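# Place folding table by wall, park cart in bay

## Task

Set the folding table upright on its legs beside the wall so that every part of it lies within the blue-taped area without crossing the tape, and park the utility cart in the yellow-taped bay so that all four of its wheels sit within the tape and none rests on it. Both must stay in place on their own, without the robot holding them. At the end the coffee table must still be upright, and the robot must not have fallen over or be left leaning.

## Robot and tools

Robot: a Hello Robot Stretch 4 with one arm. It has an omni-wheeled base, a lift that slides up and down a mast, an arm that telescopes straight out, a three-joint wrist (yaw, pitch, roll) and a two-finger gripper. It stands about 1.6 m tall, and the edge of its base is within 0.23 m of the base origin. A loose object may occasionally get a short shove from outside.

Frames: the base frame sits on the floor beneath the base centre, with x ahead, y to the left and z up. hand_pose is the point between the fingers, 0.015 m back from the tips, given in the base frame; its axes line up with the base when all wrist joints are 0, and its printed value may be a little off. The odometry frame is where the base frame was when the scene began. Headings run from -3.142 to 3.142, with left positive.

execute_actions: its argument actions is a list holding one action or nothing; an empty list simply reports the state and images. An action holds base, joints or both, plus optional pace and contact_limits; alternatively it holds only end_of_arm. All motions in it start together.
- base: exactly one key, as a relative move from where the base last reported itself. translate_m: metres straight ahead (negative = back), -2 to 2. strafe_m: metres sideways, left positive, -2 to 2. rotate_rad: radians of turn on the spot, counter-clockwise positive, -3.2 to 3.2.
- joints: absolute targets keyed by name. lift_m 0 to 1.2 m; arm_m 0 to 0.55 m of extension; wrist_yaw_rad -1.134 to 4.276 (0 points ahead, positive turns left, 3.14 tucks back, above 3.4 the arm may block it); wrist_pitch_rad -1.117 to 4.259 (0 level, 1.57 pointing down); wrist_roll_rad -1.117 to 4.259 (0 keeps the fingers level, positive turns clockwise when viewed from behind); gripper_m 0 to 0.08 m finger gap. Tolerances for counting as done: lift and arm ±0.004, yaw and roll ±0.02, pitch ±0.05, gripper ±0.002. Out-of-range joint targets are clipped and reported; any other bad value or unknown key rejects the whole call and nothing moves.
- pace: "slow", "default", "fast" or "max"; base speeds 0.1/0.3/0.4/0.6 m/s and turns 1/2/3/4 rad/s. With the lift above 0.2 the base is slowed further, down to 0.3 m/s and 1 rad/s at 1.2 m.
- contact_limits: only key arm_m, a number from 0 (gentlest) to 0.75 (firmest); without it, 0.5.
- end_of_arm: "enable_torque" revives wrist or gripper motors that shut off.
- cameras: list from head_camera, head_left_camera, head_right_camera, wrist_camera, all; omitted or null gives all, [] gives none.
No action runs past 15 s. Anything omitted from an action may keep pushing toward its earlier target without showing it in the status. To unfold the wrist at the start, send lift_m 0.4 together with wrist_yaw_rad 0.

wait: seconds from 0 to 10; commands nothing and returns the same report as an empty action.

zoom_image: camera name and region [x0, y0, x1, y1] in pixels of that camera's latest full image, top-left origin, at most 504 by 504.

finished_scene: scene = the current scene number. It ends the scene permanently after the last command is held, and tells you whether the task succeeded. Call it only once everything stands on its own. Replying with no tool call ends everything.

Cameras: head_camera (420x560) at the mast top looking forward and down; turn the base to aim it. head_left_camera and head_right_camera are fisheyes (420x672) beside it, tilted further down, showing the base and arm. wrist_camera (616x392) looks along the fingers with the tips near the bottom. A calibration block gives K, distortion and T_world_to_cam per camera, with small errors.

Reading the results: lidar_m lists 12 distances in metres, 30-degree sectors, first straight ahead then counter-clockwise (4th left, 7th behind, 10th right); "-" means nothing seen or closer than 0.25 m. It sees from about 0.15 m up, so tabletops register, but it can miss glass, thin legs and things behind. wrist_depth_mm is a 7x7 grid of depths in mm (100 to 2000) from top left. base_odometry counts wheel turns, so slipping looks like travel; if turned_by_wheels and turned_by_imu differ by over ~0.1 rad, the base hit something or slipped. base_tilt is in degrees (forward and right positive), with a fixed offset up to ~1.5. motor_effort is percent of maximum, bracket = peak; wheel positive means turning right.
Statuses: done; off_target (stopped short, may still push); contact_stop_at_<key> (blocked; that part goes slack, a lift may sag, wheels may roll); limit_stop_at_<name>, including limit_stop_at_tilt (leaning past 6 degrees, lift, arm and wheels go slack and ignore commands) and limit_stop_at_own_body (about to hit itself, often with pitch below -0.2 and roll below -0.4 or above 4); torque_fault (a wrist or gripper motor went limp until enable_torque). on_its_own reports what you did not command, e.g. "held at" targets and unusual resting effort. A reported stop cancels the remaining calls in that reply.

Gripping: command a gap smaller than the object; when the fingers meet it they stop a little past contact. off_target after closing means something is held. Gripper effort staying beyond about 50 from 0 shuts the motor off and may drop the load.

Avoid: tipping by turning or driving with over 1 kg held and arm_m above 0.2, especially fast; steady hard pushes or pulls, mainly with the gripper high or a high contact limit; pressing the gripper into things with base or arm moves (torque faults); a level gripper carrying over ~2.7 kg; drops, slams and hard hits; knocking over the coffee table. The simulation keeps running while you think, and the robot holds its last command meanwhile.

Each tool is called after "Call:" as name(argument=value, ...) on one line, values as JSON.

## Session

Call:
execute_actions(actions=[])

Scene clock: 0.00 s.
base_odometry: x=+0.000 y=+0.000 heading=+0.000 (m, m, rad; odometry frame)
turned_by_wheels: +0.000 (rad since the last result)
turned_by_imu: +0.000 (rad since the last result)
base_tilt: forward=-0.2 right=+0.3 (deg)
lidar_m: 0.98 0.95 1.18 1.41 1.34 1.70 1.46 1.27 0.76 0.63 0.68 0.84
base_status: not commanded
joint_positions: lift_m=+0.134 arm_m=+0.001 wrist_yaw_rad=+3.046 wrist_pitch_rad=+0.005 wrist_roll_rad=+0.002 gripper_m=+0.040
joint_status: not commanded
motor_effort: lift_m=+20 arm_m=-1 wrist_yaw_rad=+1 wrist_pitch_rad=-9 wrist_roll_rad=+0 gripper_m=-1 wheel_0=+0 wheel_1=+0 wheel_2=+0 (%)
hand_pose: x=-0.0318 y=+0.1072 z=+0.3109 quat_wxyz=(+0.048, -0.002, +0.001, +0.999) (m; base frame)
wrist_depth_mm: 138 193 1661 1756 1863 - - / 107 141 1661 1808 1983 - - / 108 141 1576 1808 1983 - - / 123 145 1661 1808 1921 - - / 1366 1464 1661 1863 1921 - - / 1205 1336 1336 1336 1336 1308 1308 / 831 - 138 831 106 904 866
pictures: head_camera, head_left_camera, head_right_camera, wrist_camera
Images, in order (width x height): head_camera 420x560, head_left_camera 420x672, head_right_camera 420x672, wrist_camera 616x392.

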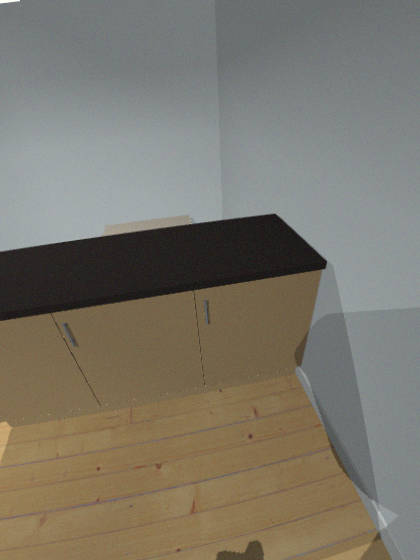

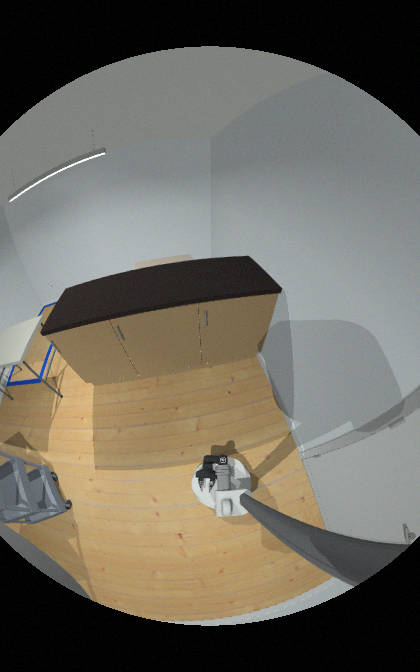

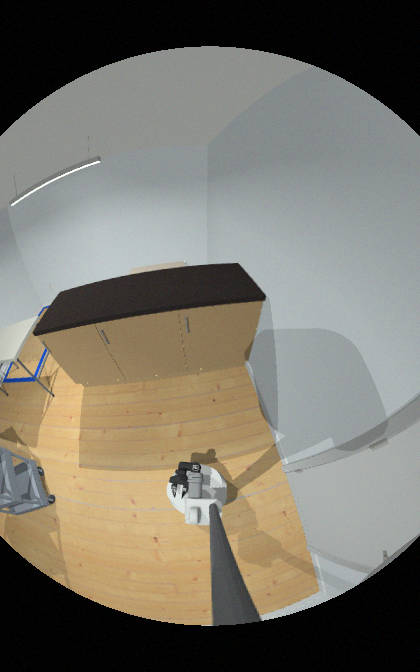

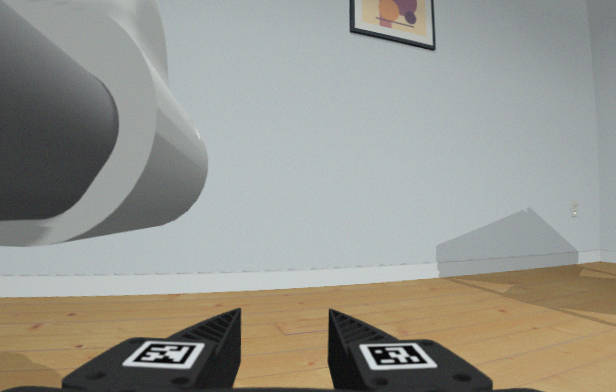

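Call:
execute_actions(actions=[{"base":{"rotate_rad":1.85}}], cameras=["head_camera","head_left_camera"])

Call:
execute_actions(actions=[{"base":{"translate_m":0.7}}], cameras=["head_camera","head_left_camera"])

Scene clock: 7.33 s.
base_odometry: x=+0.000 y=+0.000 heading=+1.850 (m, m, rad; odometry frame)
turned_by_wheels: +1.850 (rad since the last result)
turned_by_imu: +1.835 (rad since the last result)
base_tilt: forward=-0.2 right=+0.3 (deg)
lidar_m: 1.31 1.97 1.53 1.48 0.89 0.66 0.64 0.73 0.98 0.97 1.07 1.80
base_status: done
joint_positions: lift_m=+0.134 arm_m=+0.001 wrist_yaw_rad=+3.046 wrist_pitch_rad=+0.005 wrist_roll_rad=+0.002 gripper_m=+0.040
joint_status: not commanded
motor_effort: lift_m=+20(20) arm_m=-2(1) wrist_yaw_rad=+1(0) wrist_pitch_rad=-9(8) wrist_roll_rad=+1(2) gripper_m=-1(1) wheel_0=+1(6) wheel_1=+2(6) wheel_2=+2(7) (%)
hand_pose: x=-0.0318 y=+0.1072 z=+0.3109 quat_wxyz=(+0.048, -0.002, +0.001, +0.999) (m; base frame)
wrist_depth_mm: 138 193 820 820 831 842 854 / 107 142 820 831 831 842 842 / 108 141 778 820 820 854 854 / 123 145 788 820 820 831 842 / 788 798 788 809 809 820 820 / 768 798 768 809 809 820 842 / 778 - 138 788 106 820 831
pictures: head_camera, head_left_camera
Images, in order (width x height): head_camera 420x560, head_left_camera 420x672.

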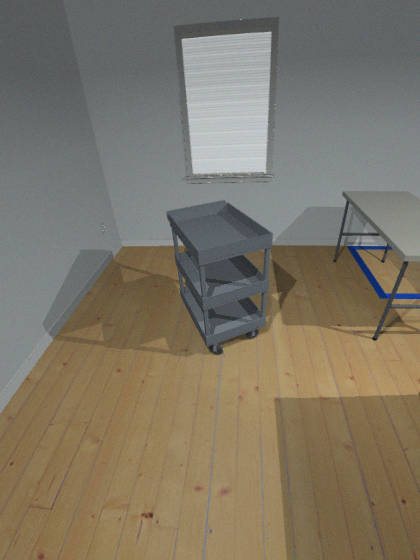

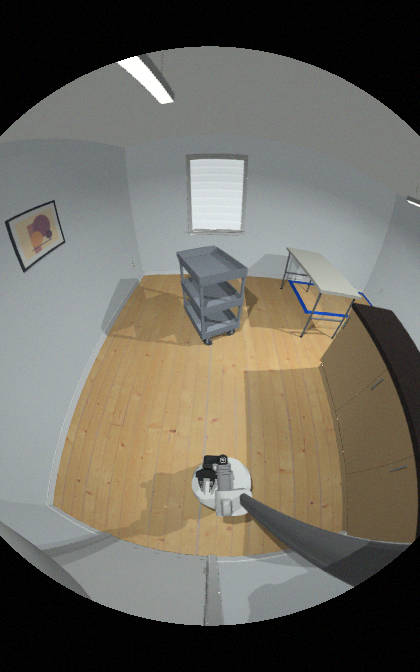

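Scene clock: 11.17 s.
base_odometry: x=-0.193 y=+0.673 heading=+1.850 (m, m, rad; odometry frame)
turned_by_wheels: +0.000 (rad since the last result)
turned_by_imu: +0.000 (rad since the last result)
base_tilt: forward=-0.2 right=+0.3 (deg)
lidar_m: 0.64 0.98 1.45 1.42 1.53 1.39 1.33 1.42 1.05 1.04 1.10 0.80
base_status: done
joint_positions: lift_m=+0.134 arm_m=+0.001 wrist_yaw_rad=+3.046 wrist_pitch_rad=+0.005 wrist_roll_rad=+0.002 gripper_m=+0.040
joint_status: not commanded
motor_effort: lift_m=+20(20) arm_m=-1(2) wrist_yaw_rad=+2(2) wrist_pitch_rad=-9(9) wrist_roll_rad=+2(0) gripper_m=-2(1) wheel_0=+0(4) wheel_1=+0(2) wheel_2=+1(9) (%)
hand_pose: x=-0.0318 y=+0.1072 z=+0.3109 quat_wxyz=(+0.048, -0.002, +0.001, +0.999) (m; base frame)
wrist_depth_mm: 138 193 1537 1576 1537 1618 1618 / 107 142 1499 1499 1537 1576 1618 / 108 141 1499 1499 1537 1618 1576 / 122 145 1464 1499 1576 1576 1618 / 1464 1464 1499 1499 1537 1576 1576 / 1205 1281 1308 1397 1397 1308 1281 / 842 - 138 854 106 904 878
pictures: head_camera, head_left_camera
Images, in order (width x height): head_camera 420x560, head_left_camera 420x672.

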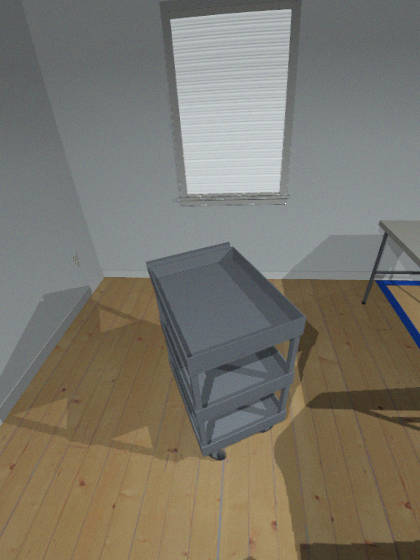

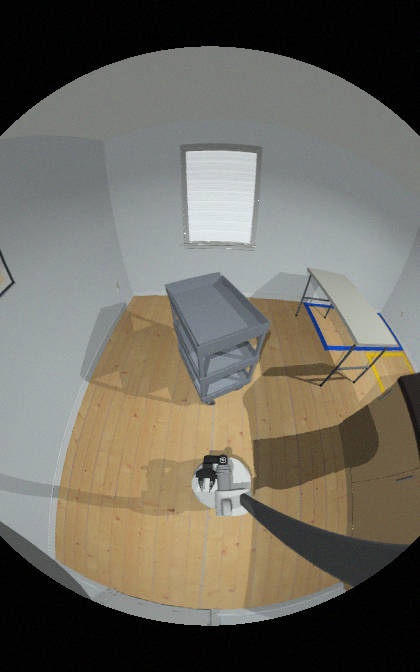

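Call:
execute_actions(actions=[{"base":{"strafe_m":-0.64}}], cameras=[])

Call:
execute_actions(actions=[{"base":{"translate_m":0.5}}], cameras=[])

Call:
execute_actions(actions=[{"base":{"rotate_rad":-0.8}}], cameras=["head_camera","head_left_camera"])

Scene clock: 25.80 s.
base_odometry: x=+0.422 y=+0.850 heading=+1.850 (m, m, rad; odometry frame)
turned_by_wheels: +0.000 (rad since the last result)
turned_by_imu: +0.000 (rad since the last result)
base_tilt: forward=-0.1 right=+0.3 (deg)
lidar_m: 2.24 0.86 0.96 2.06 1.85 1.47 1.31 0.54 0.39 0.39 0.41 0.84
base_status: done
joint_positions: lift_m=+0.134 arm_m=+0.001 wrist_yaw_rad=+3.046 wrist_pitch_rad=+0.005 wrist_roll_rad=+0.002 gripper_m=+0.040
joint_status: not commanded
motor_effort: lift_m=+20(20) arm_m=-1(1) wrist_yaw_rad=+2(2) wrist_pitch_rad=-9(9) wrist_roll_rad=+2(1) gripper_m=-2(1) wheel_0=-2(8) wheel_1=+0(9) wheel_2=+0(0) (%)
hand_pose: x=-0.0318 y=+0.1072 z=+0.3109 quat_wxyz=(+0.048, -0.002, +0.001, +0.999) (m; base frame)
wrist_depth_mm: 138 193 1537 1618 1576 1661 1576 / 107 141 1537 1661 1661 1661 1661 / 108 141 1576 1618 1618 1618 1576 / 123 145 1576 1618 1618 1618 1661 / 750 1281 1499 1618 1537 1576 1576 / 891 1160 1336 1366 1308 1336 1308 / 842 - 138 842 106 891 878
pictures: none
No camera images: the call's "cameras" was empty. Leave "cameras" out to get every camera's image.

Scene clock: 28.97 s.
base_odometry: x=+0.284 y=+1.330 heading=+1.850 (m, m, rad; odometry frame)
turned_by_wheels: +0.000 (rad since the last result)
turned_by_imu: -0.001 (rad since the last result)
base_tilt: forward=-0.2 right=+0.3 (deg)
lidar_m: 1.75 0.49 0.44 0.71 2.18 1.96 1.43 0.58 0.48 0.77 0.46 0.61
base_status: done
joint_positions: lift_m=+0.134 arm_m=+0.001 wrist_yaw_rad=+3.046 wrist_pitch_rad=+0.005 wrist_roll_rad=+0.002 gripper_m=+0.040
joint_status: not commanded
motor_effort: lift_m=+20(20) arm_m=-2(1) wrist_yaw_rad=+0(1) wrist_pitch_rad=-9(10) wrist_roll_rad=+2(1) gripper_m=-2(1) wheel_0=+0(5) wheel_1=-1(5) wheel_2=+2(8) (%)
hand_pose: x=-0.0318 y=+0.1072 z=+0.3109 quat_wxyz=(+0.048, -0.002, +0.001, +0.999) (m; base frame)
wrist_depth_mm: 138 192 - - - - - / 107 142 - - - - - / 108 140 - - - - - / 123 145 - - - - - / 831 1336 - - - - - / 976 1281 1308 1366 1366 1397 1308 / 831 - 138 831 106 891 878
pictures: none
No camera images: the call's "cameras" was empty. Leave "cameras" out to get every camera's image.

Scene clock: 30.53 s.
base_odometry: x=+0.284 y=+1.330 heading=+1.050 (m, m, rad; odometry frame)
turned_by_wheels: -0.800 (rad since the last result)
turned_by_imu: -0.795 (rad since the last result)
base_tilt: forward=-0.2 right=+0.3 (deg)
lidar_m: 0.49 0.92 1.75 0.43 0.51 2.02 2.20 1.92 0.87 0.54 0.46 0.48
base_status: done
joint_positions: lift_m=+0.134 arm_m=+0.001 wrist_yaw_rad=+3.046 wrist_pitch_rad=+0.005 wrist_roll_rad=+0.002 gripper_m=+0.040
joint_status: not commanded
motor_effort: lift_m=+20(20) arm_m=-2(1) wrist_yaw_rad=+2(1) wrist_pitch_rad=-9(9) wrist_roll_rad=+0(1) gripper_m=-2(1) wheel_0=-1(4) wheel_1=+0(9) wheel_2=-2(6) (%)
hand_pose: x=-0.0318 y=+0.1072 z=+0.3109 quat_wxyz=(+0.048, -0.002, +0.001, +0.999) (m; base frame)
wrist_depth_mm: 138 193 - - - 1921 1160 / 107 141 - - - 1921 1708 / 108 140 - - - 1863 1708 / 123 146 - - - 1863 1708 / 1661 1921 - - - 1921 1708 / 1205 1281 1366 1336 1366 1366 1060 / 831 - 139 854 106 904 809
pictures: head_camera, head_left_camera
Images, in order (width x height): head_camera 420x560, head_left_camera 420x672.

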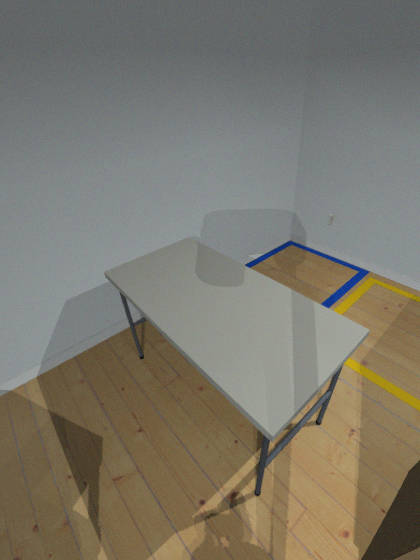

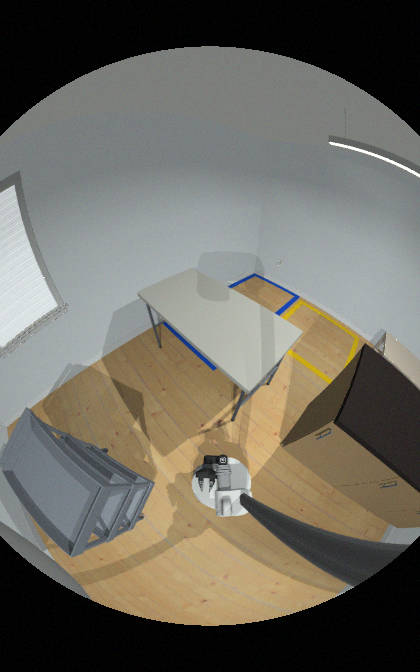

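Call:
execute_actions(actions=[{"base":{"rotate_rad":-0.77}}], cameras=[])

Call:
execute_actions(actions=[{"base":{"strafe_m":0.33}}], cameras=["head_left_camera"])

Call:
execute_actions(actions=[{"base":{"translate_m":0.6},"pace":"slow"}], cameras=["head_camera","head_left_camera"])

Scene clock: 43.97 s.
base_odometry: x=+0.284 y=+1.330 heading=+0.280 (m, m, rad; odometry frame)
turned_by_wheels: -0.770 (rad since the last result)
turned_by_imu: -0.766 (rad since the last result)
base_tilt: forward=-0.2 right=+0.3 (deg)
lidar_m: 0.80 0.46 0.59 1.73 0.52 0.43 0.69 2.18 1.99 1.48 0.62 0.46
base_status: done
joint_positions: lift_m=+0.134 arm_m=+0.001 wrist_yaw_rad=+3.046 wrist_pitch_rad=+0.005 wrist_roll_rad=+0.002 gripper_m=+0.040
joint_status: not commanded
motor_effort: lift_m=+20(20) arm_m=-1(1) wrist_yaw_rad=+1(1) wrist_pitch_rad=-8(9) wrist_roll_rad=+1(1) gripper_m=+0(2) wheel_0=+0(5) wheel_1=-1(5) wheel_2=+1(5) (%)
hand_pose: x=-0.0318 y=+0.1072 z=+0.3109 quat_wxyz=(+0.048, -0.002, +0.001, +0.999) (m; base frame)
wrist_depth_mm: 138 193 - 842 768 778 778 / 107 142 - - 991 1042 - / 108 141 - 820 554 574 707 / 122 145 - - - - - / 1863 - - - 1098 - - / 1229 1281 1336 798 554 615 699 / 842 - 138 788 106 574 809
pictures: none
No camera images: the call's "cameras" was empty. Leave "cameras" out to get every camera's image.

Scene clock: 46.40 s.
base_odometry: x=+0.193 y=+1.647 heading=+0.280 (m, m, rad; odometry frame)
turned_by_wheels: +0.000 (rad since the last result)
turned_by_imu: -0.002 (rad since the last result)
base_tilt: forward=-0.2 right=+0.3 (deg)
lidar_m: 0.40 0.43 0.60 1.41 0.80 0.38 0.31 2.13 2.30 1.55 0.65 0.70
base_status: done
joint_positions: lift_m=+0.134 arm_m=+0.001 wrist_yaw_rad=+3.046 wrist_pitch_rad=+0.005 wrist_roll_rad=+0.002 gripper_m=+0.040
joint_status: not commanded
motor_effort: lift_m=+20(20) arm_m=-2(1) wrist_yaw_rad=+0(0) wrist_pitch_rad=-10(9) wrist_roll_rad=+0(2) gripper_m=-1(1) wheel_0=+1(8) wheel_1=-2(5) wheel_2=+1(1) (%)
hand_pose: x=-0.0318 y=+0.1072 z=+0.3109 quat_wxyz=(+0.048, -0.002, +0.001, +0.999) (m; base frame)
wrist_depth_mm: 138 193 798 809 820 - 1808 / 107 142 488 976 - - 1708 / 108 140 484 554 640 - 1808 / 123 145 - - - - 1661 / 1863 - - - - - 1756 / 1205 1025 484 798 661 1078 1308 / 831 - 138 517 106 831 878
pictures: head_left_camera
Images, in order (width x height): head_left_camera 420x672.

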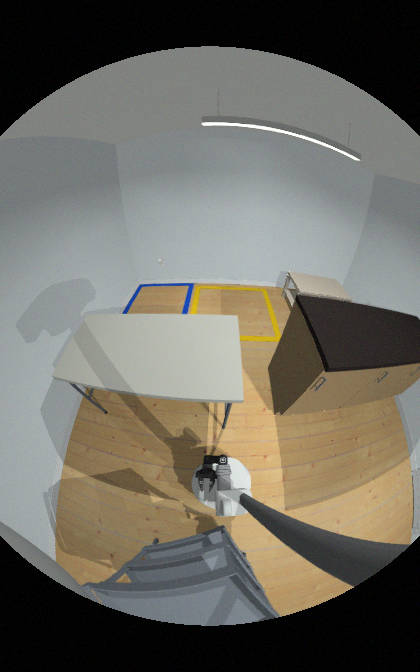

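Scene clock: 53.70 s.
base_odometry: x=+0.769 y=+1.813 heading=+0.280 (m, m, rad; odometry frame)
turned_by_wheels: +0.000 (rad since the last result)
turned_by_imu: -0.002 (rad since the last result)
base_tilt: forward=-0.2 right=+0.2 (deg)
lidar_m: 0.25 0.25 0.25 0.26 1.48 1.08 0.94 2.77 0.56 0.45 0.52 0.25
base_status: done
joint_positions: lift_m=+0.134 arm_m=+0.001 wrist_yaw_rad=+3.046 wrist_pitch_rad=+0.005 wrist_roll_rad=+0.002 gripper_m=+0.040
joint_status: not commanded
motor_effort: lift_m=+20(20) arm_m=-1(2) wrist_yaw_rad=+1(2) wrist_pitch_rad=-9(9) wrist_roll_rad=+1(0) gripper_m=-1(1) wheel_0=+3(6) wheel_1=+0(3) wheel_2=-5(9) (%)
hand_pose: x=-0.0318 y=+0.1072 z=+0.3109 quat_wxyz=(+0.048, -0.002, +0.001, +0.999) (m; base frame)
wrist_depth_mm: 138 193 - - - - 1618 / 107 142 1308 1281 - - 1708 / 108 141 1078 - - - 1576 / 122 145 1255 - - - 1661 / 1863 - 1499 1618 - - 1618 / 1255 1336 1182 1366 1336 1336 1281 / 842 - 138 854 106 878 878
pictures: head_camera, head_left_camera
Images, in order (width x height): head_camera 420x560, head_left_camera 420x672.

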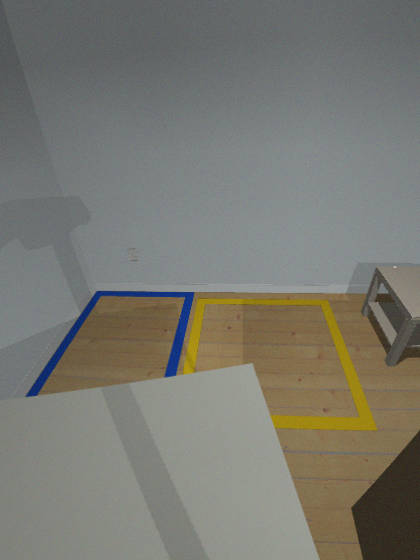

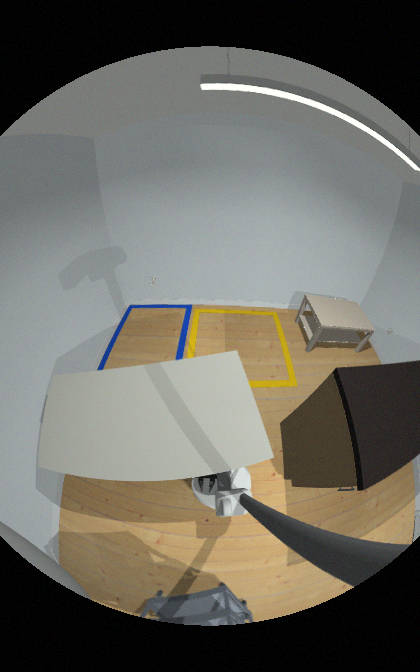

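Call:
execute_actions(actions=[{"base":{"translate_m":0.55},"pace":"slow"}], cameras=["head_left_camera"])

Call:
execute_actions(actions=[{"base":{"translate_m":0.4},"pace":"slow"}], cameras=["head_left_camera"])

Scene clock: 71.53 s.
base_odometry: x=+1.298 y=+1.965 heading=+0.280 (m, m, rad; odometry frame)
turned_by_wheels: +0.000 (rad since the last result)
turned_by_imu: -0.003 (rad since the last result)
base_tilt: forward=-0.2 right=+0.3 (deg)
lidar_m: 0.25 0.25 0.25 0.25 0.25 1.71 1.46 0.69 0.53 0.25 0.25 0.25
base_status: done
joint_positions: lift_m=+0.134 arm_m=+0.001 wrist_yaw_rad=+3.046 wrist_pitch_rad=+0.005 wrist_roll_rad=+0.002 gripper_m=+0.040
joint_status: not commanded
motor_effort: lift_m=+20(20) arm_m=-1(1) wrist_yaw_rad=+1(2) wrist_pitch_rad=-9(9) wrist_roll_rad=+2(1) gripper_m=-1(1) wheel_0=+4(8) wheel_1=+3(6) wheel_2=-8(11) (%)
hand_pose: x=-0.0318 y=+0.1072 z=+0.3109 quat_wxyz=(+0.048, -0.002, +0.001, +0.999) (m; base frame)
wrist_depth_mm: 138 193 - - - - 640 / 107 141 - - - - 1618 / 108 141 1808 - - - 1576 / 123 145 1921 - - - 1618 / 1808 - - - - - 1618 / 1229 1281 1366 1366 1336 1336 1308 / 831 - 138 842 106 891 854
pictures: head_left_camera
Images, in order (width x height): head_left_camera 420x672.

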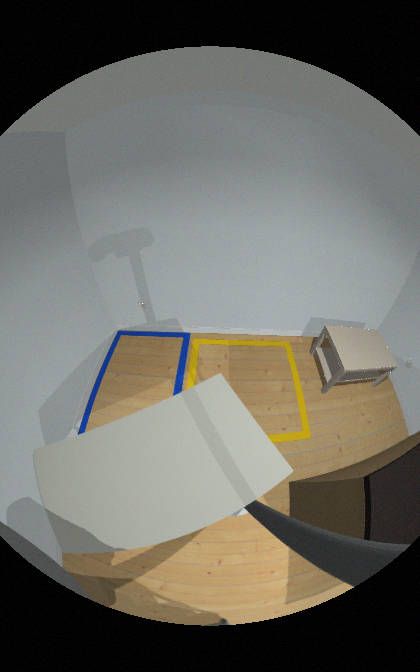

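Scene clock: 76.80 s.
base_odometry: x=+1.682 y=+2.076 heading=+0.280 (m, m, rad; odometry frame)
turned_by_wheels: +0.000 (rad since the last result)
turned_by_imu: +0.000 (rad since the last result)
base_tilt: forward=-0.1 right=+0.2 (deg)
lidar_m: 0.25 0.25 0.25 0.25 0.25 0.25 1.88 0.76 0.72 1.12 0.25 0.25
base_status: done
joint_positions: lift_m=+0.134 arm_m=+0.001 wrist_yaw_rad=+3.046 wrist_pitch_rad=+0.005 wrist_roll_rad=+0.002 gripper_m=+0.040
joint_status: not commanded
motor_effort: lift_m=+20(20) arm_m=-1(1) wrist_yaw_rad=+1(0) wrist_pitch_rad=-9(9) wrist_roll_rad=+2(2) gripper_m=-1(1) wheel_0=+6(8) wheel_1=+4(5) wheel_2=-4(12) (%)
hand_pose: x=-0.0318 y=+0.1072 z=+0.3109 quat_wxyz=(+0.048, -0.002, +0.001, +0.999) (m; base frame)
wrist_depth_mm: 138 193 - - - 654 640 / 107 142 - - - 1808 1576 / 108 141 - - - - 1618 / 123 145 - - - - 1537 / 960 - - - - - 1499 / 1008 1308 1336 1366 1366 1336 1308 / 842 - 138 854 106 878 878
pictures: head_left_camera
Images, in order (width x height): head_left_camera 420x672.

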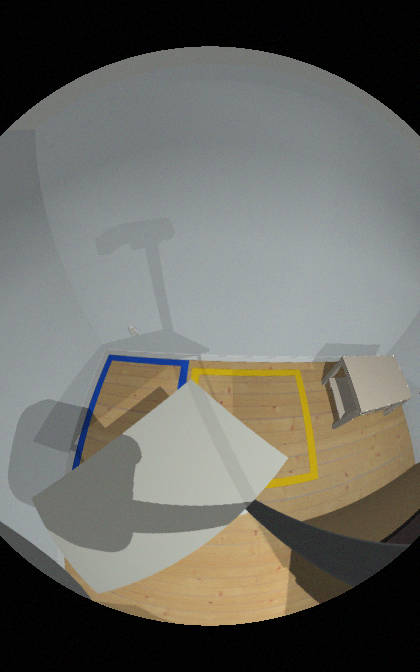

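Call:
execute_actions(actions=[{"base":{"translate_m":0.4},"pace":"slow"}], cameras=["head_left_camera"])

Call:
execute_actions(actions=[{"base":{"strafe_m":0.35},"pace":"slow"}], cameras=["head_left_camera"])

Scene clock: 87.33 s.
base_odometry: x=+2.066 y=+2.186 heading=+0.281 (m, m, rad; odometry frame)
turned_by_wheels: +0.000 (rad since the last result)
turned_by_imu: +0.000 (rad since the last result)
base_tilt: forward=-0.2 right=+0.3 (deg)
lidar_m: 0.25 0.25 0.25 0.25 0.25 0.25 0.27 1.02 1.32 1.05 0.25 0.25
base_status: done
joint_positions: lift_m=+0.134 arm_m=+0.001 wrist_yaw_rad=+3.046 wrist_pitch_rad=+0.005 wrist_roll_rad=+0.002 gripper_m=+0.040
joint_status: not commanded
motor_effort: lift_m=+20(20) arm_m=-1(2) wrist_yaw_rad=+1(1) wrist_pitch_rad=-9(9) wrist_roll_rad=+1(2) gripper_m=-2(1) wheel_0=+4(8) wheel_1=+4(7) wheel_2=-5(9) (%)
hand_pose: x=-0.0318 y=+0.1072 z=+0.3109 quat_wxyz=(+0.048, -0.002, +0.001, +0.999) (m; base frame)
wrist_depth_mm: 138 193 - - 661 640 647 / 107 141 - - 931 1863 1464 / 108 141 - - - - 1537 / 123 146 - - - - 1537 / 1025 - - - - - 1576 / 991 1281 1366 1397 1336 1336 1308 / 842 - 138 842 106 878 891
pictures: head_left_camera
Images, in order (width x height): head_left_camera 420x672.

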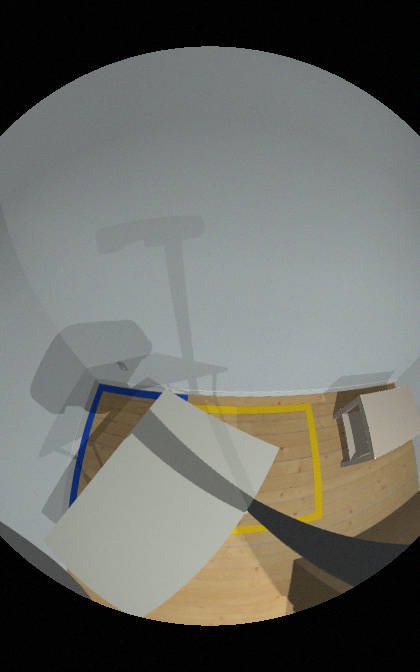

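Scene clock: 91.97 s.
base_odometry: x=+1.969 y=+2.522 heading=+0.281 (m, m, rad; odometry frame)
turned_by_wheels: +0.000 (rad since the last result)
turned_by_imu: -0.002 (rad since the last result)
base_tilt: forward=-0.2 right=+0.2 (deg)
lidar_m: 0.25 0.25 0.25 0.25 0.25 0.25 0.25 1.23 1.28 1.42 0.25 0.25
base_status: done
joint_positions: lift_m=+0.134 arm_m=+0.001 wrist_yaw_rad=+3.046 wrist_pitch_rad=+0.005 wrist_roll_rad=+0.002 gripper_m=+0.040
joint_status: not commanded
motor_effort: lift_m=+20(20) arm_m=-1(2) wrist_yaw_rad=-1(1) wrist_pitch_rad=-9(9) wrist_roll_rad=+0(1) gripper_m=+0(1) wheel_0=-4(8) wheel_1=+7(14) wheel_2=+0(4) (%)
hand_pose: x=-0.0318 y=+0.1072 z=+0.3109 quat_wxyz=(+0.048, -0.002, +0.001, +0.999) (m; base frame)
wrist_depth_mm: 138 193 - 699 676 647 647 / 107 142 - - - 1499 1098 / 108 141 - - - 1576 1160 / 123 146 - - - 1576 1098 / 1756 - - - - 1464 1098 / 1205 1255 1366 1336 1336 1336 1078 / 831 - 138 854 106 904 866
pictures: head_left_camera
Images, in order (width x height): head_left_camera 420x672.

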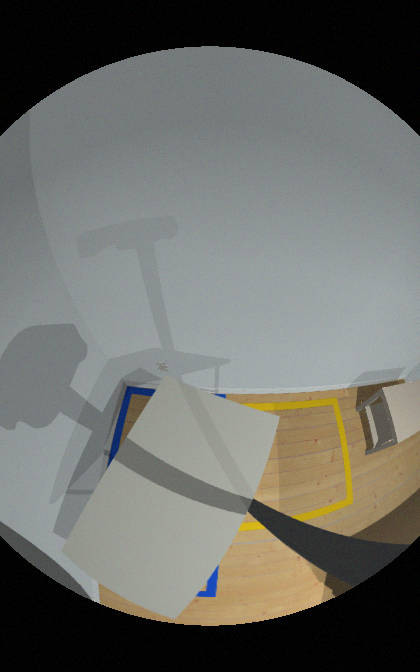

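Call:
execute_actions(actions=[{"base":{"strafe_m":0.22},"pace":"slow"}], cameras=["head_left_camera"])

Call:
execute_actions(actions=[{"base":{"strafe_m":-0.8}}], cameras=[])

Call:
execute_actions(actions=[{"base":{"rotate_rad":1.57}}], cameras=["head_left_camera","head_camera"])

Scene clock: 101.37 s.
base_odometry: x=+1.908 y=+2.733 heading=+0.281 (m, m, rad; odometry frame)
turned_by_wheels: +0.000 (rad since the last result)
turned_by_imu: -0.002 (rad since the last result)
base_tilt: forward=-0.2 right=+0.2 (deg)
lidar_m: 0.25 0.25 0.25 0.25 0.25 0.25 0.25 1.55 1.43 1.64 1.07 0.25
base_status: done
joint_positions: lift_m=+0.134 arm_m=+0.001 wrist_yaw_rad=+3.046 wrist_pitch_rad=+0.005 wrist_roll_rad=+0.002 gripper_m=+0.040
joint_status: not commanded
motor_effort: lift_m=+20(20) arm_m=-1(1) wrist_yaw_rad=-1(1) wrist_pitch_rad=-9(9) wrist_roll_rad=+1(1) gripper_m=-2(0) wheel_0=-5(10) wheel_1=+9(13) wheel_2=+0(1) (%)
hand_pose: x=-0.0318 y=+0.1072 z=+0.3109 quat_wxyz=(+0.048, -0.002, +0.001, +0.999) (m; base frame)
wrist_depth_mm: 138 193 - 676 668 647 647 / 107 142 - - 1921 1098 809 / 108 141 - - - 1182 842 / 123 145 - - - 1205 831 / 1808 - - - 1863 1118 788 / 1205 1255 1336 1336 1366 1118 809 / 820 - 138 842 106 891 778
pictures: head_left_camera
Images, in order (width x height): head_left_camera 420x672.

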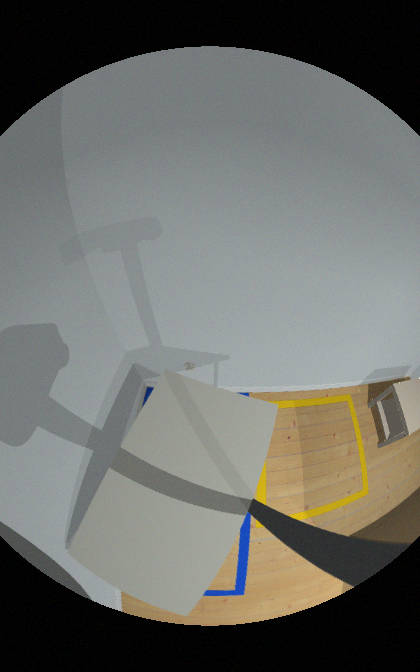

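Scene clock: 105.37 s.
base_odometry: x=+2.130 y=+1.965 heading=+0.281 (m, m, rad; odometry frame)
turned_by_wheels: +0.000 (rad since the last result)
turned_by_imu: +0.000 (rad since the last result)
base_tilt: forward=-0.2 right=+0.2 (deg)
lidar_m: 0.73 0.81 0.61 0.63 0.79 2.42 1.16 0.92 1.32 0.83 0.90 0.76
base_status: done
joint_positions: lift_m=+0.134 arm_m=+0.001 wrist_yaw_rad=+3.046 wrist_pitch_rad=+0.005 wrist_roll_rad=+0.002 gripper_m=+0.040
joint_status: not commanded
motor_effort: lift_m=+20(20) arm_m=-1(2) wrist_yaw_rad=+0(1) wrist_pitch_rad=-9(9) wrist_roll_rad=+2(0) gripper_m=+0(1) wheel_0=-1(7) wheel_1=+2(7) wheel_2=+0(1) (%)
hand_pose: x=-0.0318 y=+0.1072 z=+0.3109 quat_wxyz=(+0.048, -0.002, +0.001, +0.999) (m; base frame)
wrist_depth_mm: 138 193 - - - - 1808 / 107 141 - - - - 1863 / 108 141 - - - - 1808 / 123 146 - - - - 1863 / 904 1118 - - - - 1808 / 917 1042 1336 1308 1397 1336 1281 / 842 - 138 842 106 904 891
pictures: none
No camera images: the call's "cameras" was empty. Leave "cameras" out to get every camera's image.

Scene clock: 107.43 s.
base_odometry: x=+2.130 y=+1.965 heading=+1.851 (m, m, rad; odometry frame)
turned_by_wheels: +1.570 (rad since the last result)
turned_by_imu: +1.558 (rad since the last result)
base_tilt: forward=-0.2 right=+0.3 (deg)
lidar_m: 0.62 0.80 2.38 1.13 0.93 1.33 0.81 0.90 0.75 0.73 0.77 0.60
base_status: done
joint_positions: lift_m=+0.134 arm_m=+0.001 wrist_yaw_rad=+3.046 wrist_pitch_rad=+0.005 wrist_roll_rad=+0.002 gripper_m=+0.040
joint_status: not commanded
motor_effort: lift_m=+20(20) arm_m=-1(1) wrist_yaw_rad=+1(2) wrist_pitch_rad=-9(9) wrist_roll_rad=+3(1) gripper_m=+0(1) wheel_0=+1(5) wheel_1=+2(4) wheel_2=+0(6) (%)
hand_pose: x=-0.0318 y=+0.1072 z=+0.3109 quat_wxyz=(+0.048, -0.002, +0.001, +0.999) (m; base frame)
wrist_depth_mm: 138 193 - - - - 991 / 107 142 - - - 1499 976 / 109 141 - - - 1397 991 / 122 146 976 - - 1366 976 / 960 1661 1808 - - 1366 976 / 1098 1138 1008 1366 1366 1182 946 / 831 - 139 854 106 904 891
pictures: head_camera, head_left_camera
Images, in order (width x height): head_camera 420x560, head_left_camera 420x672.

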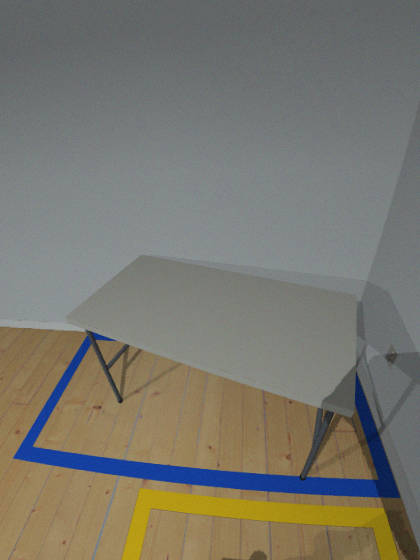

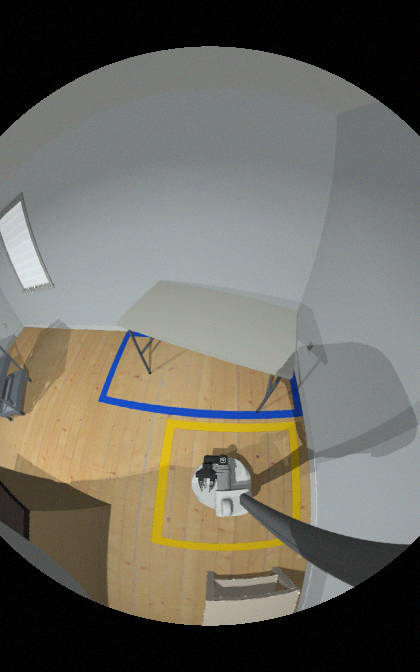

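Call:
execute_actions(actions=[{"base":{"strafe_m":-0.44}}], cameras=[])

Call:
execute_actions(actions=[{"base":{"translate_m":0.6},"pace":"slow"}], cameras=["head_left_camera"])

Call:
execute_actions(actions=[{"base":{"translate_m":-0.5}}], cameras=[])

Call:
execute_actions(actions=[{"base":{"strafe_m":0.55}}], cameras=["head_left_camera","head_camera"])

Scene clock: 119.97 s.
base_odometry: x=+2.553 y=+2.086 heading=+1.851 (m, m, rad; odometry frame)
turned_by_wheels: +0.000 (rad since the last result)
turned_by_imu: +0.000 (rad since the last result)
base_tilt: forward=-0.2 right=+0.3 (deg)
lidar_m: 0.52 0.59 1.25 1.33 1.37 0.91 0.86 0.41 0.29 0.28 0.33 0.49
base_status: done
joint_positions: lift_m=+0.134 arm_m=+0.001 wrist_yaw_rad=+3.046 wrist_pitch_rad=+0.005 wrist_roll_rad=+0.002 gripper_m=+0.040
joint_status: not commanded
motor_effort: lift_m=+20(20) arm_m=-2(2) wrist_yaw_rad=+1(1) wrist_pitch_rad=-9(10) wrist_roll_rad=+2(2) gripper_m=-2(1) wheel_0=+0(9) wheel_1=+1(7) wheel_2=-1(1) (%)
hand_pose: x=-0.0318 y=+0.1072 z=+0.3109 quat_wxyz=(+0.048, -0.002, +0.001, +0.999) (m; base frame)
wrist_depth_mm: 139 193 - - - - - / 107 141 - - - - - / 108 141 - - - - 1576 / 123 145 1025 - 1863 - 1537 / 597 946 1618 - - - 1499 / 634 960 1098 1229 1098 1336 1308 / 634 - 138 854 106 891 878
pictures: none
No camera images: the call's "cameras" was empty. Leave "cameras" out to get every camera's image.

Scene clock: 127.23 s.
base_odometry: x=+2.387 y=+2.662 heading=+1.851 (m, m, rad; odometry frame)
turned_by_wheels: +0.000 (rad since the last result)
turned_by_imu: -0.001 (rad since the last result)
base_tilt: forward=-0.2 right=+0.4 (deg)
lidar_m: 0.25 0.25 0.26 2.70 1.57 1.49 1.12 0.45 0.32 0.34 0.35 0.58
base_status: done
joint_positions: lift_m=+0.134 arm_m=+0.000 wrist_yaw_rad=+3.047 wrist_pitch_rad=+0.005 wrist_roll_rad=+0.002 gripper_m=+0.040
joint_status: not commanded
motor_effort: lift_m=+20(20) arm_m=+1(2) wrist_yaw_rad=-3(24) wrist_pitch_rad=-10(9) wrist_roll_rad=+1(1) gripper_m=+0(1) wheel_0=+4(5) wheel_1=+5(8) wheel_2=-8(11) (%)
hand_pose: x=-0.0322 y=+0.1070 z=+0.3108 quat_wxyz=(+0.047, -0.002, +0.001, +0.999) (m; base frame)
wrist_depth_mm: 138 193 - - - - - / 107 141 - - - - - / 108 141 - - - - 1464 / 122 145 - - - - 1464 / 668 1078 - - - - 1499 / 699 1078 1336 1366 1366 1336 1308 / 691 - 138 854 106 891 878
pictures: head_left_camera
Images, in order (width x height): head_left_camera 420x672.

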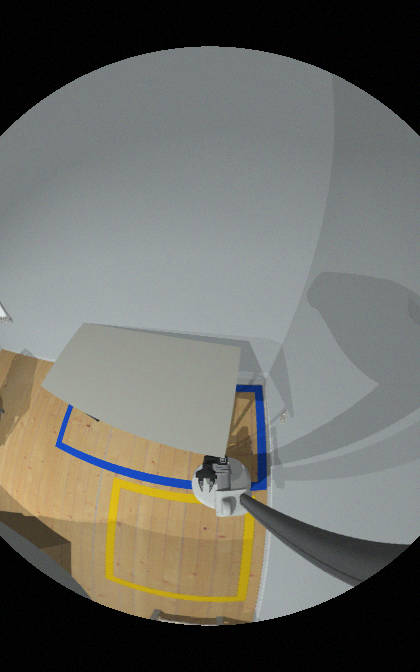

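Scene clock: 130.40 s.
base_odometry: x=+2.525 y=+2.182 heading=+1.851 (m, m, rad; odometry frame)
turned_by_wheels: +0.000 (rad since the last result)
turned_by_imu: -0.001 (rad since the last result)
base_tilt: forward=-0.2 right=+0.3 (deg)
lidar_m: 0.62 0.70 1.17 1.53 1.37 0.99 0.95 0.42 0.31 0.29 0.33 0.49
base_status: done
joint_positions: lift_m=+0.134 arm_m=+0.000 wrist_yaw_rad=+3.047 wrist_pitch_rad=+0.005 wrist_roll_rad=+0.002 gripper_m=+0.040
joint_status: not commanded
motor_effort: lift_m=+20(20) arm_m=+0(0) wrist_yaw_rad=+0(1) wrist_pitch_rad=-10(9) wrist_roll_rad=+1(1) gripper_m=-1(1) wheel_0=+0(4) wheel_1=-1(2) wheel_2=-2(8) (%)
hand_pose: x=-0.0321 y=+0.1072 z=+0.3108 quat_wxyz=(+0.047, -0.002, +0.001, +0.999) (m; base frame)
wrist_depth_mm: 138 193 - - - - - / 107 141 - - - - - / 108 141 - - - - 1537 / 123 145 1983 - - - 1499 / 609 991 1863 1921 - - 1499 / 640 960 1098 1229 1118 1308 1308 / 640 - 138 842 106 891 878
pictures: none
No camera images: the call's "cameras" was empty. Leave "cameras" out to get every camera's image.

Scene clock: 133.57 s.
base_odometry: x=+1.996 y=+2.030 heading=+1.851 (m, m, rad; odometry frame)
turned_by_wheels: +0.000 (rad since the last result)
turned_by_imu: -0.003 (rad since the last result)
base_tilt: forward=-0.2 right=+0.3 (deg)
lidar_m: 0.72 0.82 2.29 1.37 0.88 1.14 0.92 0.97 0.87 0.83 0.90 0.74
base_status: done
joint_positions: lift_m=+0.134 arm_m=+0.000 wrist_yaw_rad=+3.047 wrist_pitch_rad=+0.005 wrist_roll_rad=+0.002 gripper_m=+0.040
joint_status: not commanded
motor_effort: lift_m=+20(20) arm_m=+0(0) wrist_yaw_rad=-1(0) wrist_pitch_rad=-10(10) wrist_roll_rad=+1(2) gripper_m=-2(0) wheel_0=+1(8) wheel_1=+0(9) wheel_2=-1(2) (%)
hand_pose: x=-0.0321 y=+0.1072 z=+0.3108 quat_wxyz=(+0.047, -0.002, +0.001, +0.999) (m; base frame)
wrist_depth_mm: 138 193 - - - - 820 / 107 141 - - - 1182 842 / 108 140 - - - 1138 842 / 123 145 1098 - - 1182 842 / 1025 1756 1808 - - 1160 831 / 1025 1160 1182 1366 1397 1078 809 / 831 - 139 842 106 891 798
pictures: head_camera, head_left_camera
Images, in order (width x height): head_camera 420x560, head_left_camera 420x672.

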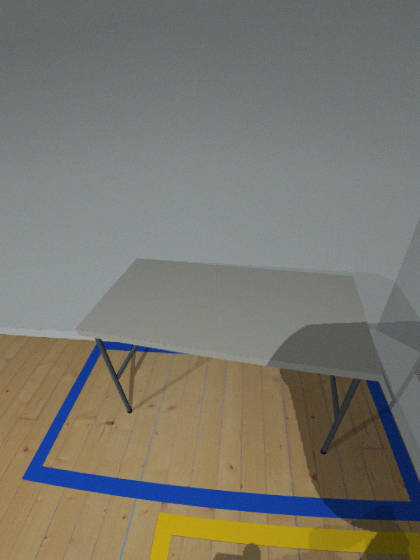

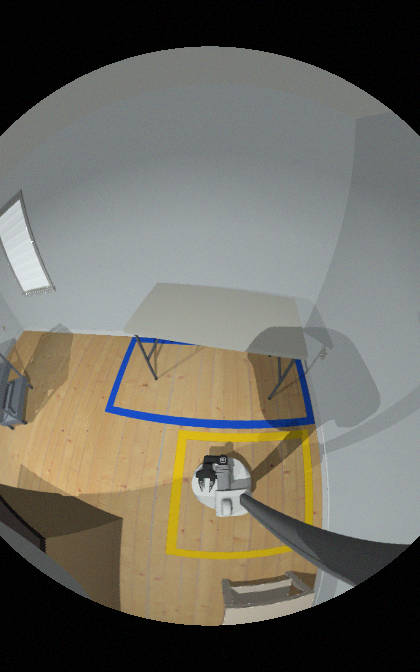

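Call:
execute_actions(actions=[{"base":{"strafe_m":0.45},"joints":{"lift_m":0.4,"wrist_yaw_rad":0,"gripper_m":0.08}}])

Scene clock: 139.53 s.
base_odometry: x=+1.564 y=+1.905 heading=+1.851 (m, m, rad; odometry frame)
turned_by_wheels: +0.000 (rad since the last result)
turned_by_imu: -0.003 (rad since the last result)
base_tilt: forward=-0.1 right=+0.3 (deg)
lidar_m: 0.82 1.57 1.94 1.70 0.56 0.48 1.56 1.04 1.32 1.30 1.02 0.83
base_status: done
joint_positions: lift_m=+0.400 arm_m=+0.000 wrist_yaw_rad=+0.001 wrist_pitch_rad=+0.005 wrist_roll_rad=+0.002 gripper_m=+0.080
joint_status: all done
motor_effort: lift_m=+23(24) arm_m=+0(0) wrist_yaw_rad=-2(7) wrist_pitch_rad=-9(10) wrist_roll_rad=+2(1) gripper_m=+1(2) wheel_0=+0(7) wheel_1=+0(8) wheel_2=-1(0) (%)
hand_pose: x=+0.3840 y=-0.0873 z=+0.5769 quat_wxyz=(+1.000, +0.001, +0.002, +0.000) (m; base frame)
wrist_depth_mm: 1366 1336 1366 1281 1281 1229 1255 / 1336 1308 1308 1281 1255 1255 1205 / 1336 1281 1308 1281 1229 1255 1255 / 1281 1308 1229 1255 1255 1255 1205 / 1308 1281 1281 1255 1229 1205 1229 / 1281 1308 1281 1281 1255 1205 1205 / - 110 1255 1255 126 110 1205
pictures: head_camera, head_left_camera, head_right_camera, wrist_camera
camera_calibration (this result's frames):
wrist_camera: T_world_to_cam=[[-0.0327027, -0.999464, -0.00145619, -0.0774167], [0.00303379, 0.0013577, -0.999994, 0.631187], [0.999461, -0.032707, 0.00298777, -0.238884], [0, 0, 0, 1]] pos_world=[0.234309, -0.0860453, 0.631784]
Images, in order (width x height): head_camera 420x560, head_left_camera 420x672, head_right_camera 420x672, wrist_camera 616x392.

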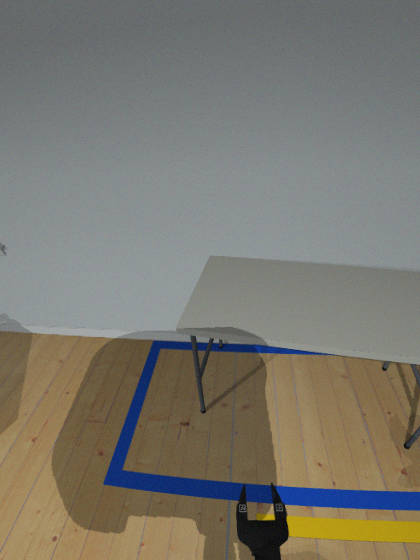

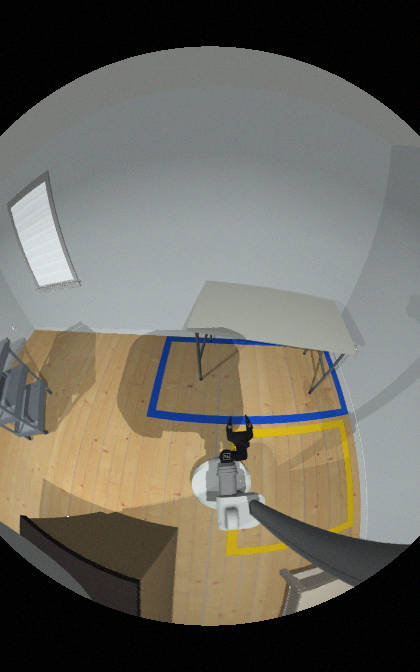

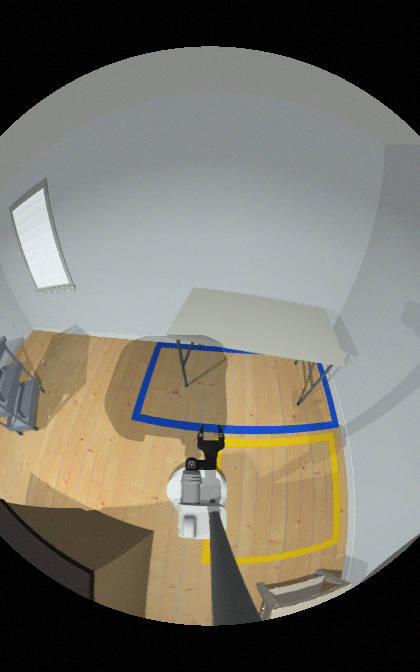

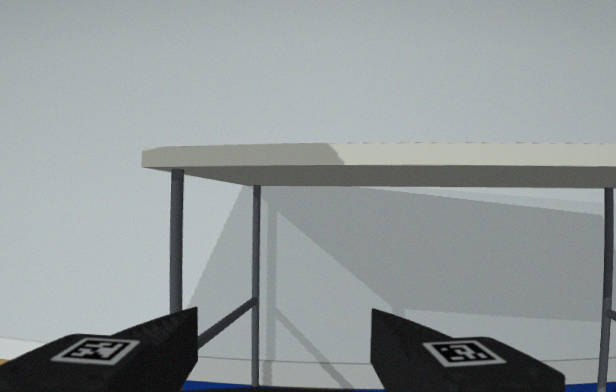

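Call:
execute_actions(actions=[{"base":{"strafe_m":0.21},"joints":{"lift_m":0.3,"arm_m":0.35}}], cameras=["wrist_camera","head_camera"])

Scene clock: 145.30 s.
base_odometry: x=+1.362 y=+1.847 heading=+1.851 (m, m, rad; odometry frame)
turned_by_wheels: +0.000 (rad since the last result)
turned_by_imu: -0.002 (rad since the last result)
base_tilt: forward=-0.2 right=+0.3 (deg)
lidar_m: 0.85 1.59 1.66 1.53 0.54 0.40 0.48 1.14 1.41 1.50 1.07 0.85
base_status: done
joint_positions: lift_m=+0.300 arm_m=+0.349 wrist_yaw_rad=+0.000 wrist_pitch_rad=+0.005 wrist_roll_rad=+0.002 gripper_m=+0.080
joint_status: all done
motor_effort: lift_m=+16(22) arm_m=+5(2) wrist_yaw_rad=+1(1) wrist_pitch_rad=-8(10) wrist_roll_rad=+2(0) gripper_m=+0(1) wheel_0=+0(8) wheel_1=+0(8) wheel_2=+0(1) (%)
hand_pose: x=+0.7328 y=-0.0874 z=+0.4775 quat_wxyz=(+1.000, +0.001, +0.002, +0.000) (m; base frame)
wrist_depth_mm: 991 976 676 357 351 340 340 / 976 960 946 466 504 488 466 / 976 960 960 809 931 917 891 / 976 976 946 931 917 917 917 / 976 946 946 931 931 917 917 / 960 976 931 931 904 917 904 / - 110 917 917 126 110 891
pictures: head_camera, wrist_camera
camera_calibration (this result's frames):
wrist_camera: T_world_to_cam=[[-0.033044, -0.999453, -0.00146011, -0.0659773], [0.0031453, 0.00135691, -0.999994, 0.530662], [0.999449, -0.0330484, 0.00309874, -0.587185], [0, 0, 0, 1]] pos_world=[0.583013, -0.0860668, 0.532382]
Images, in order (width x height): head_camera 420x560, wrist_camera 616x392.

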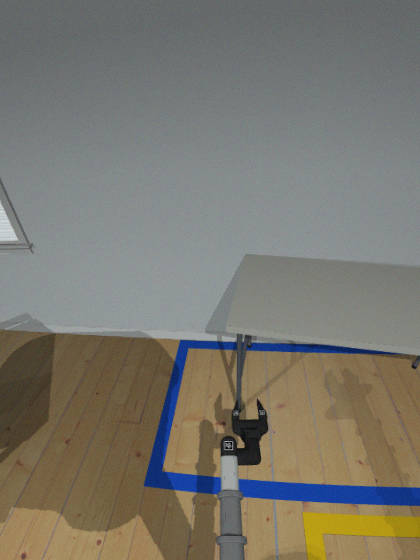

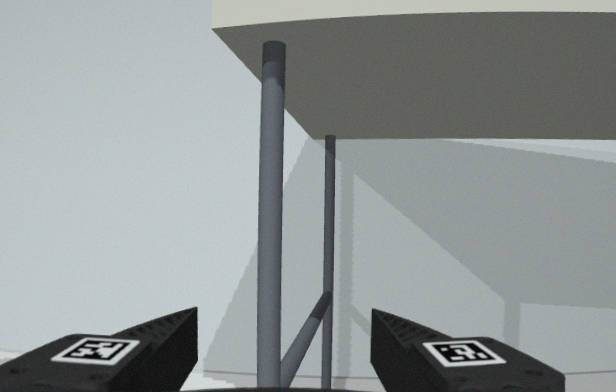

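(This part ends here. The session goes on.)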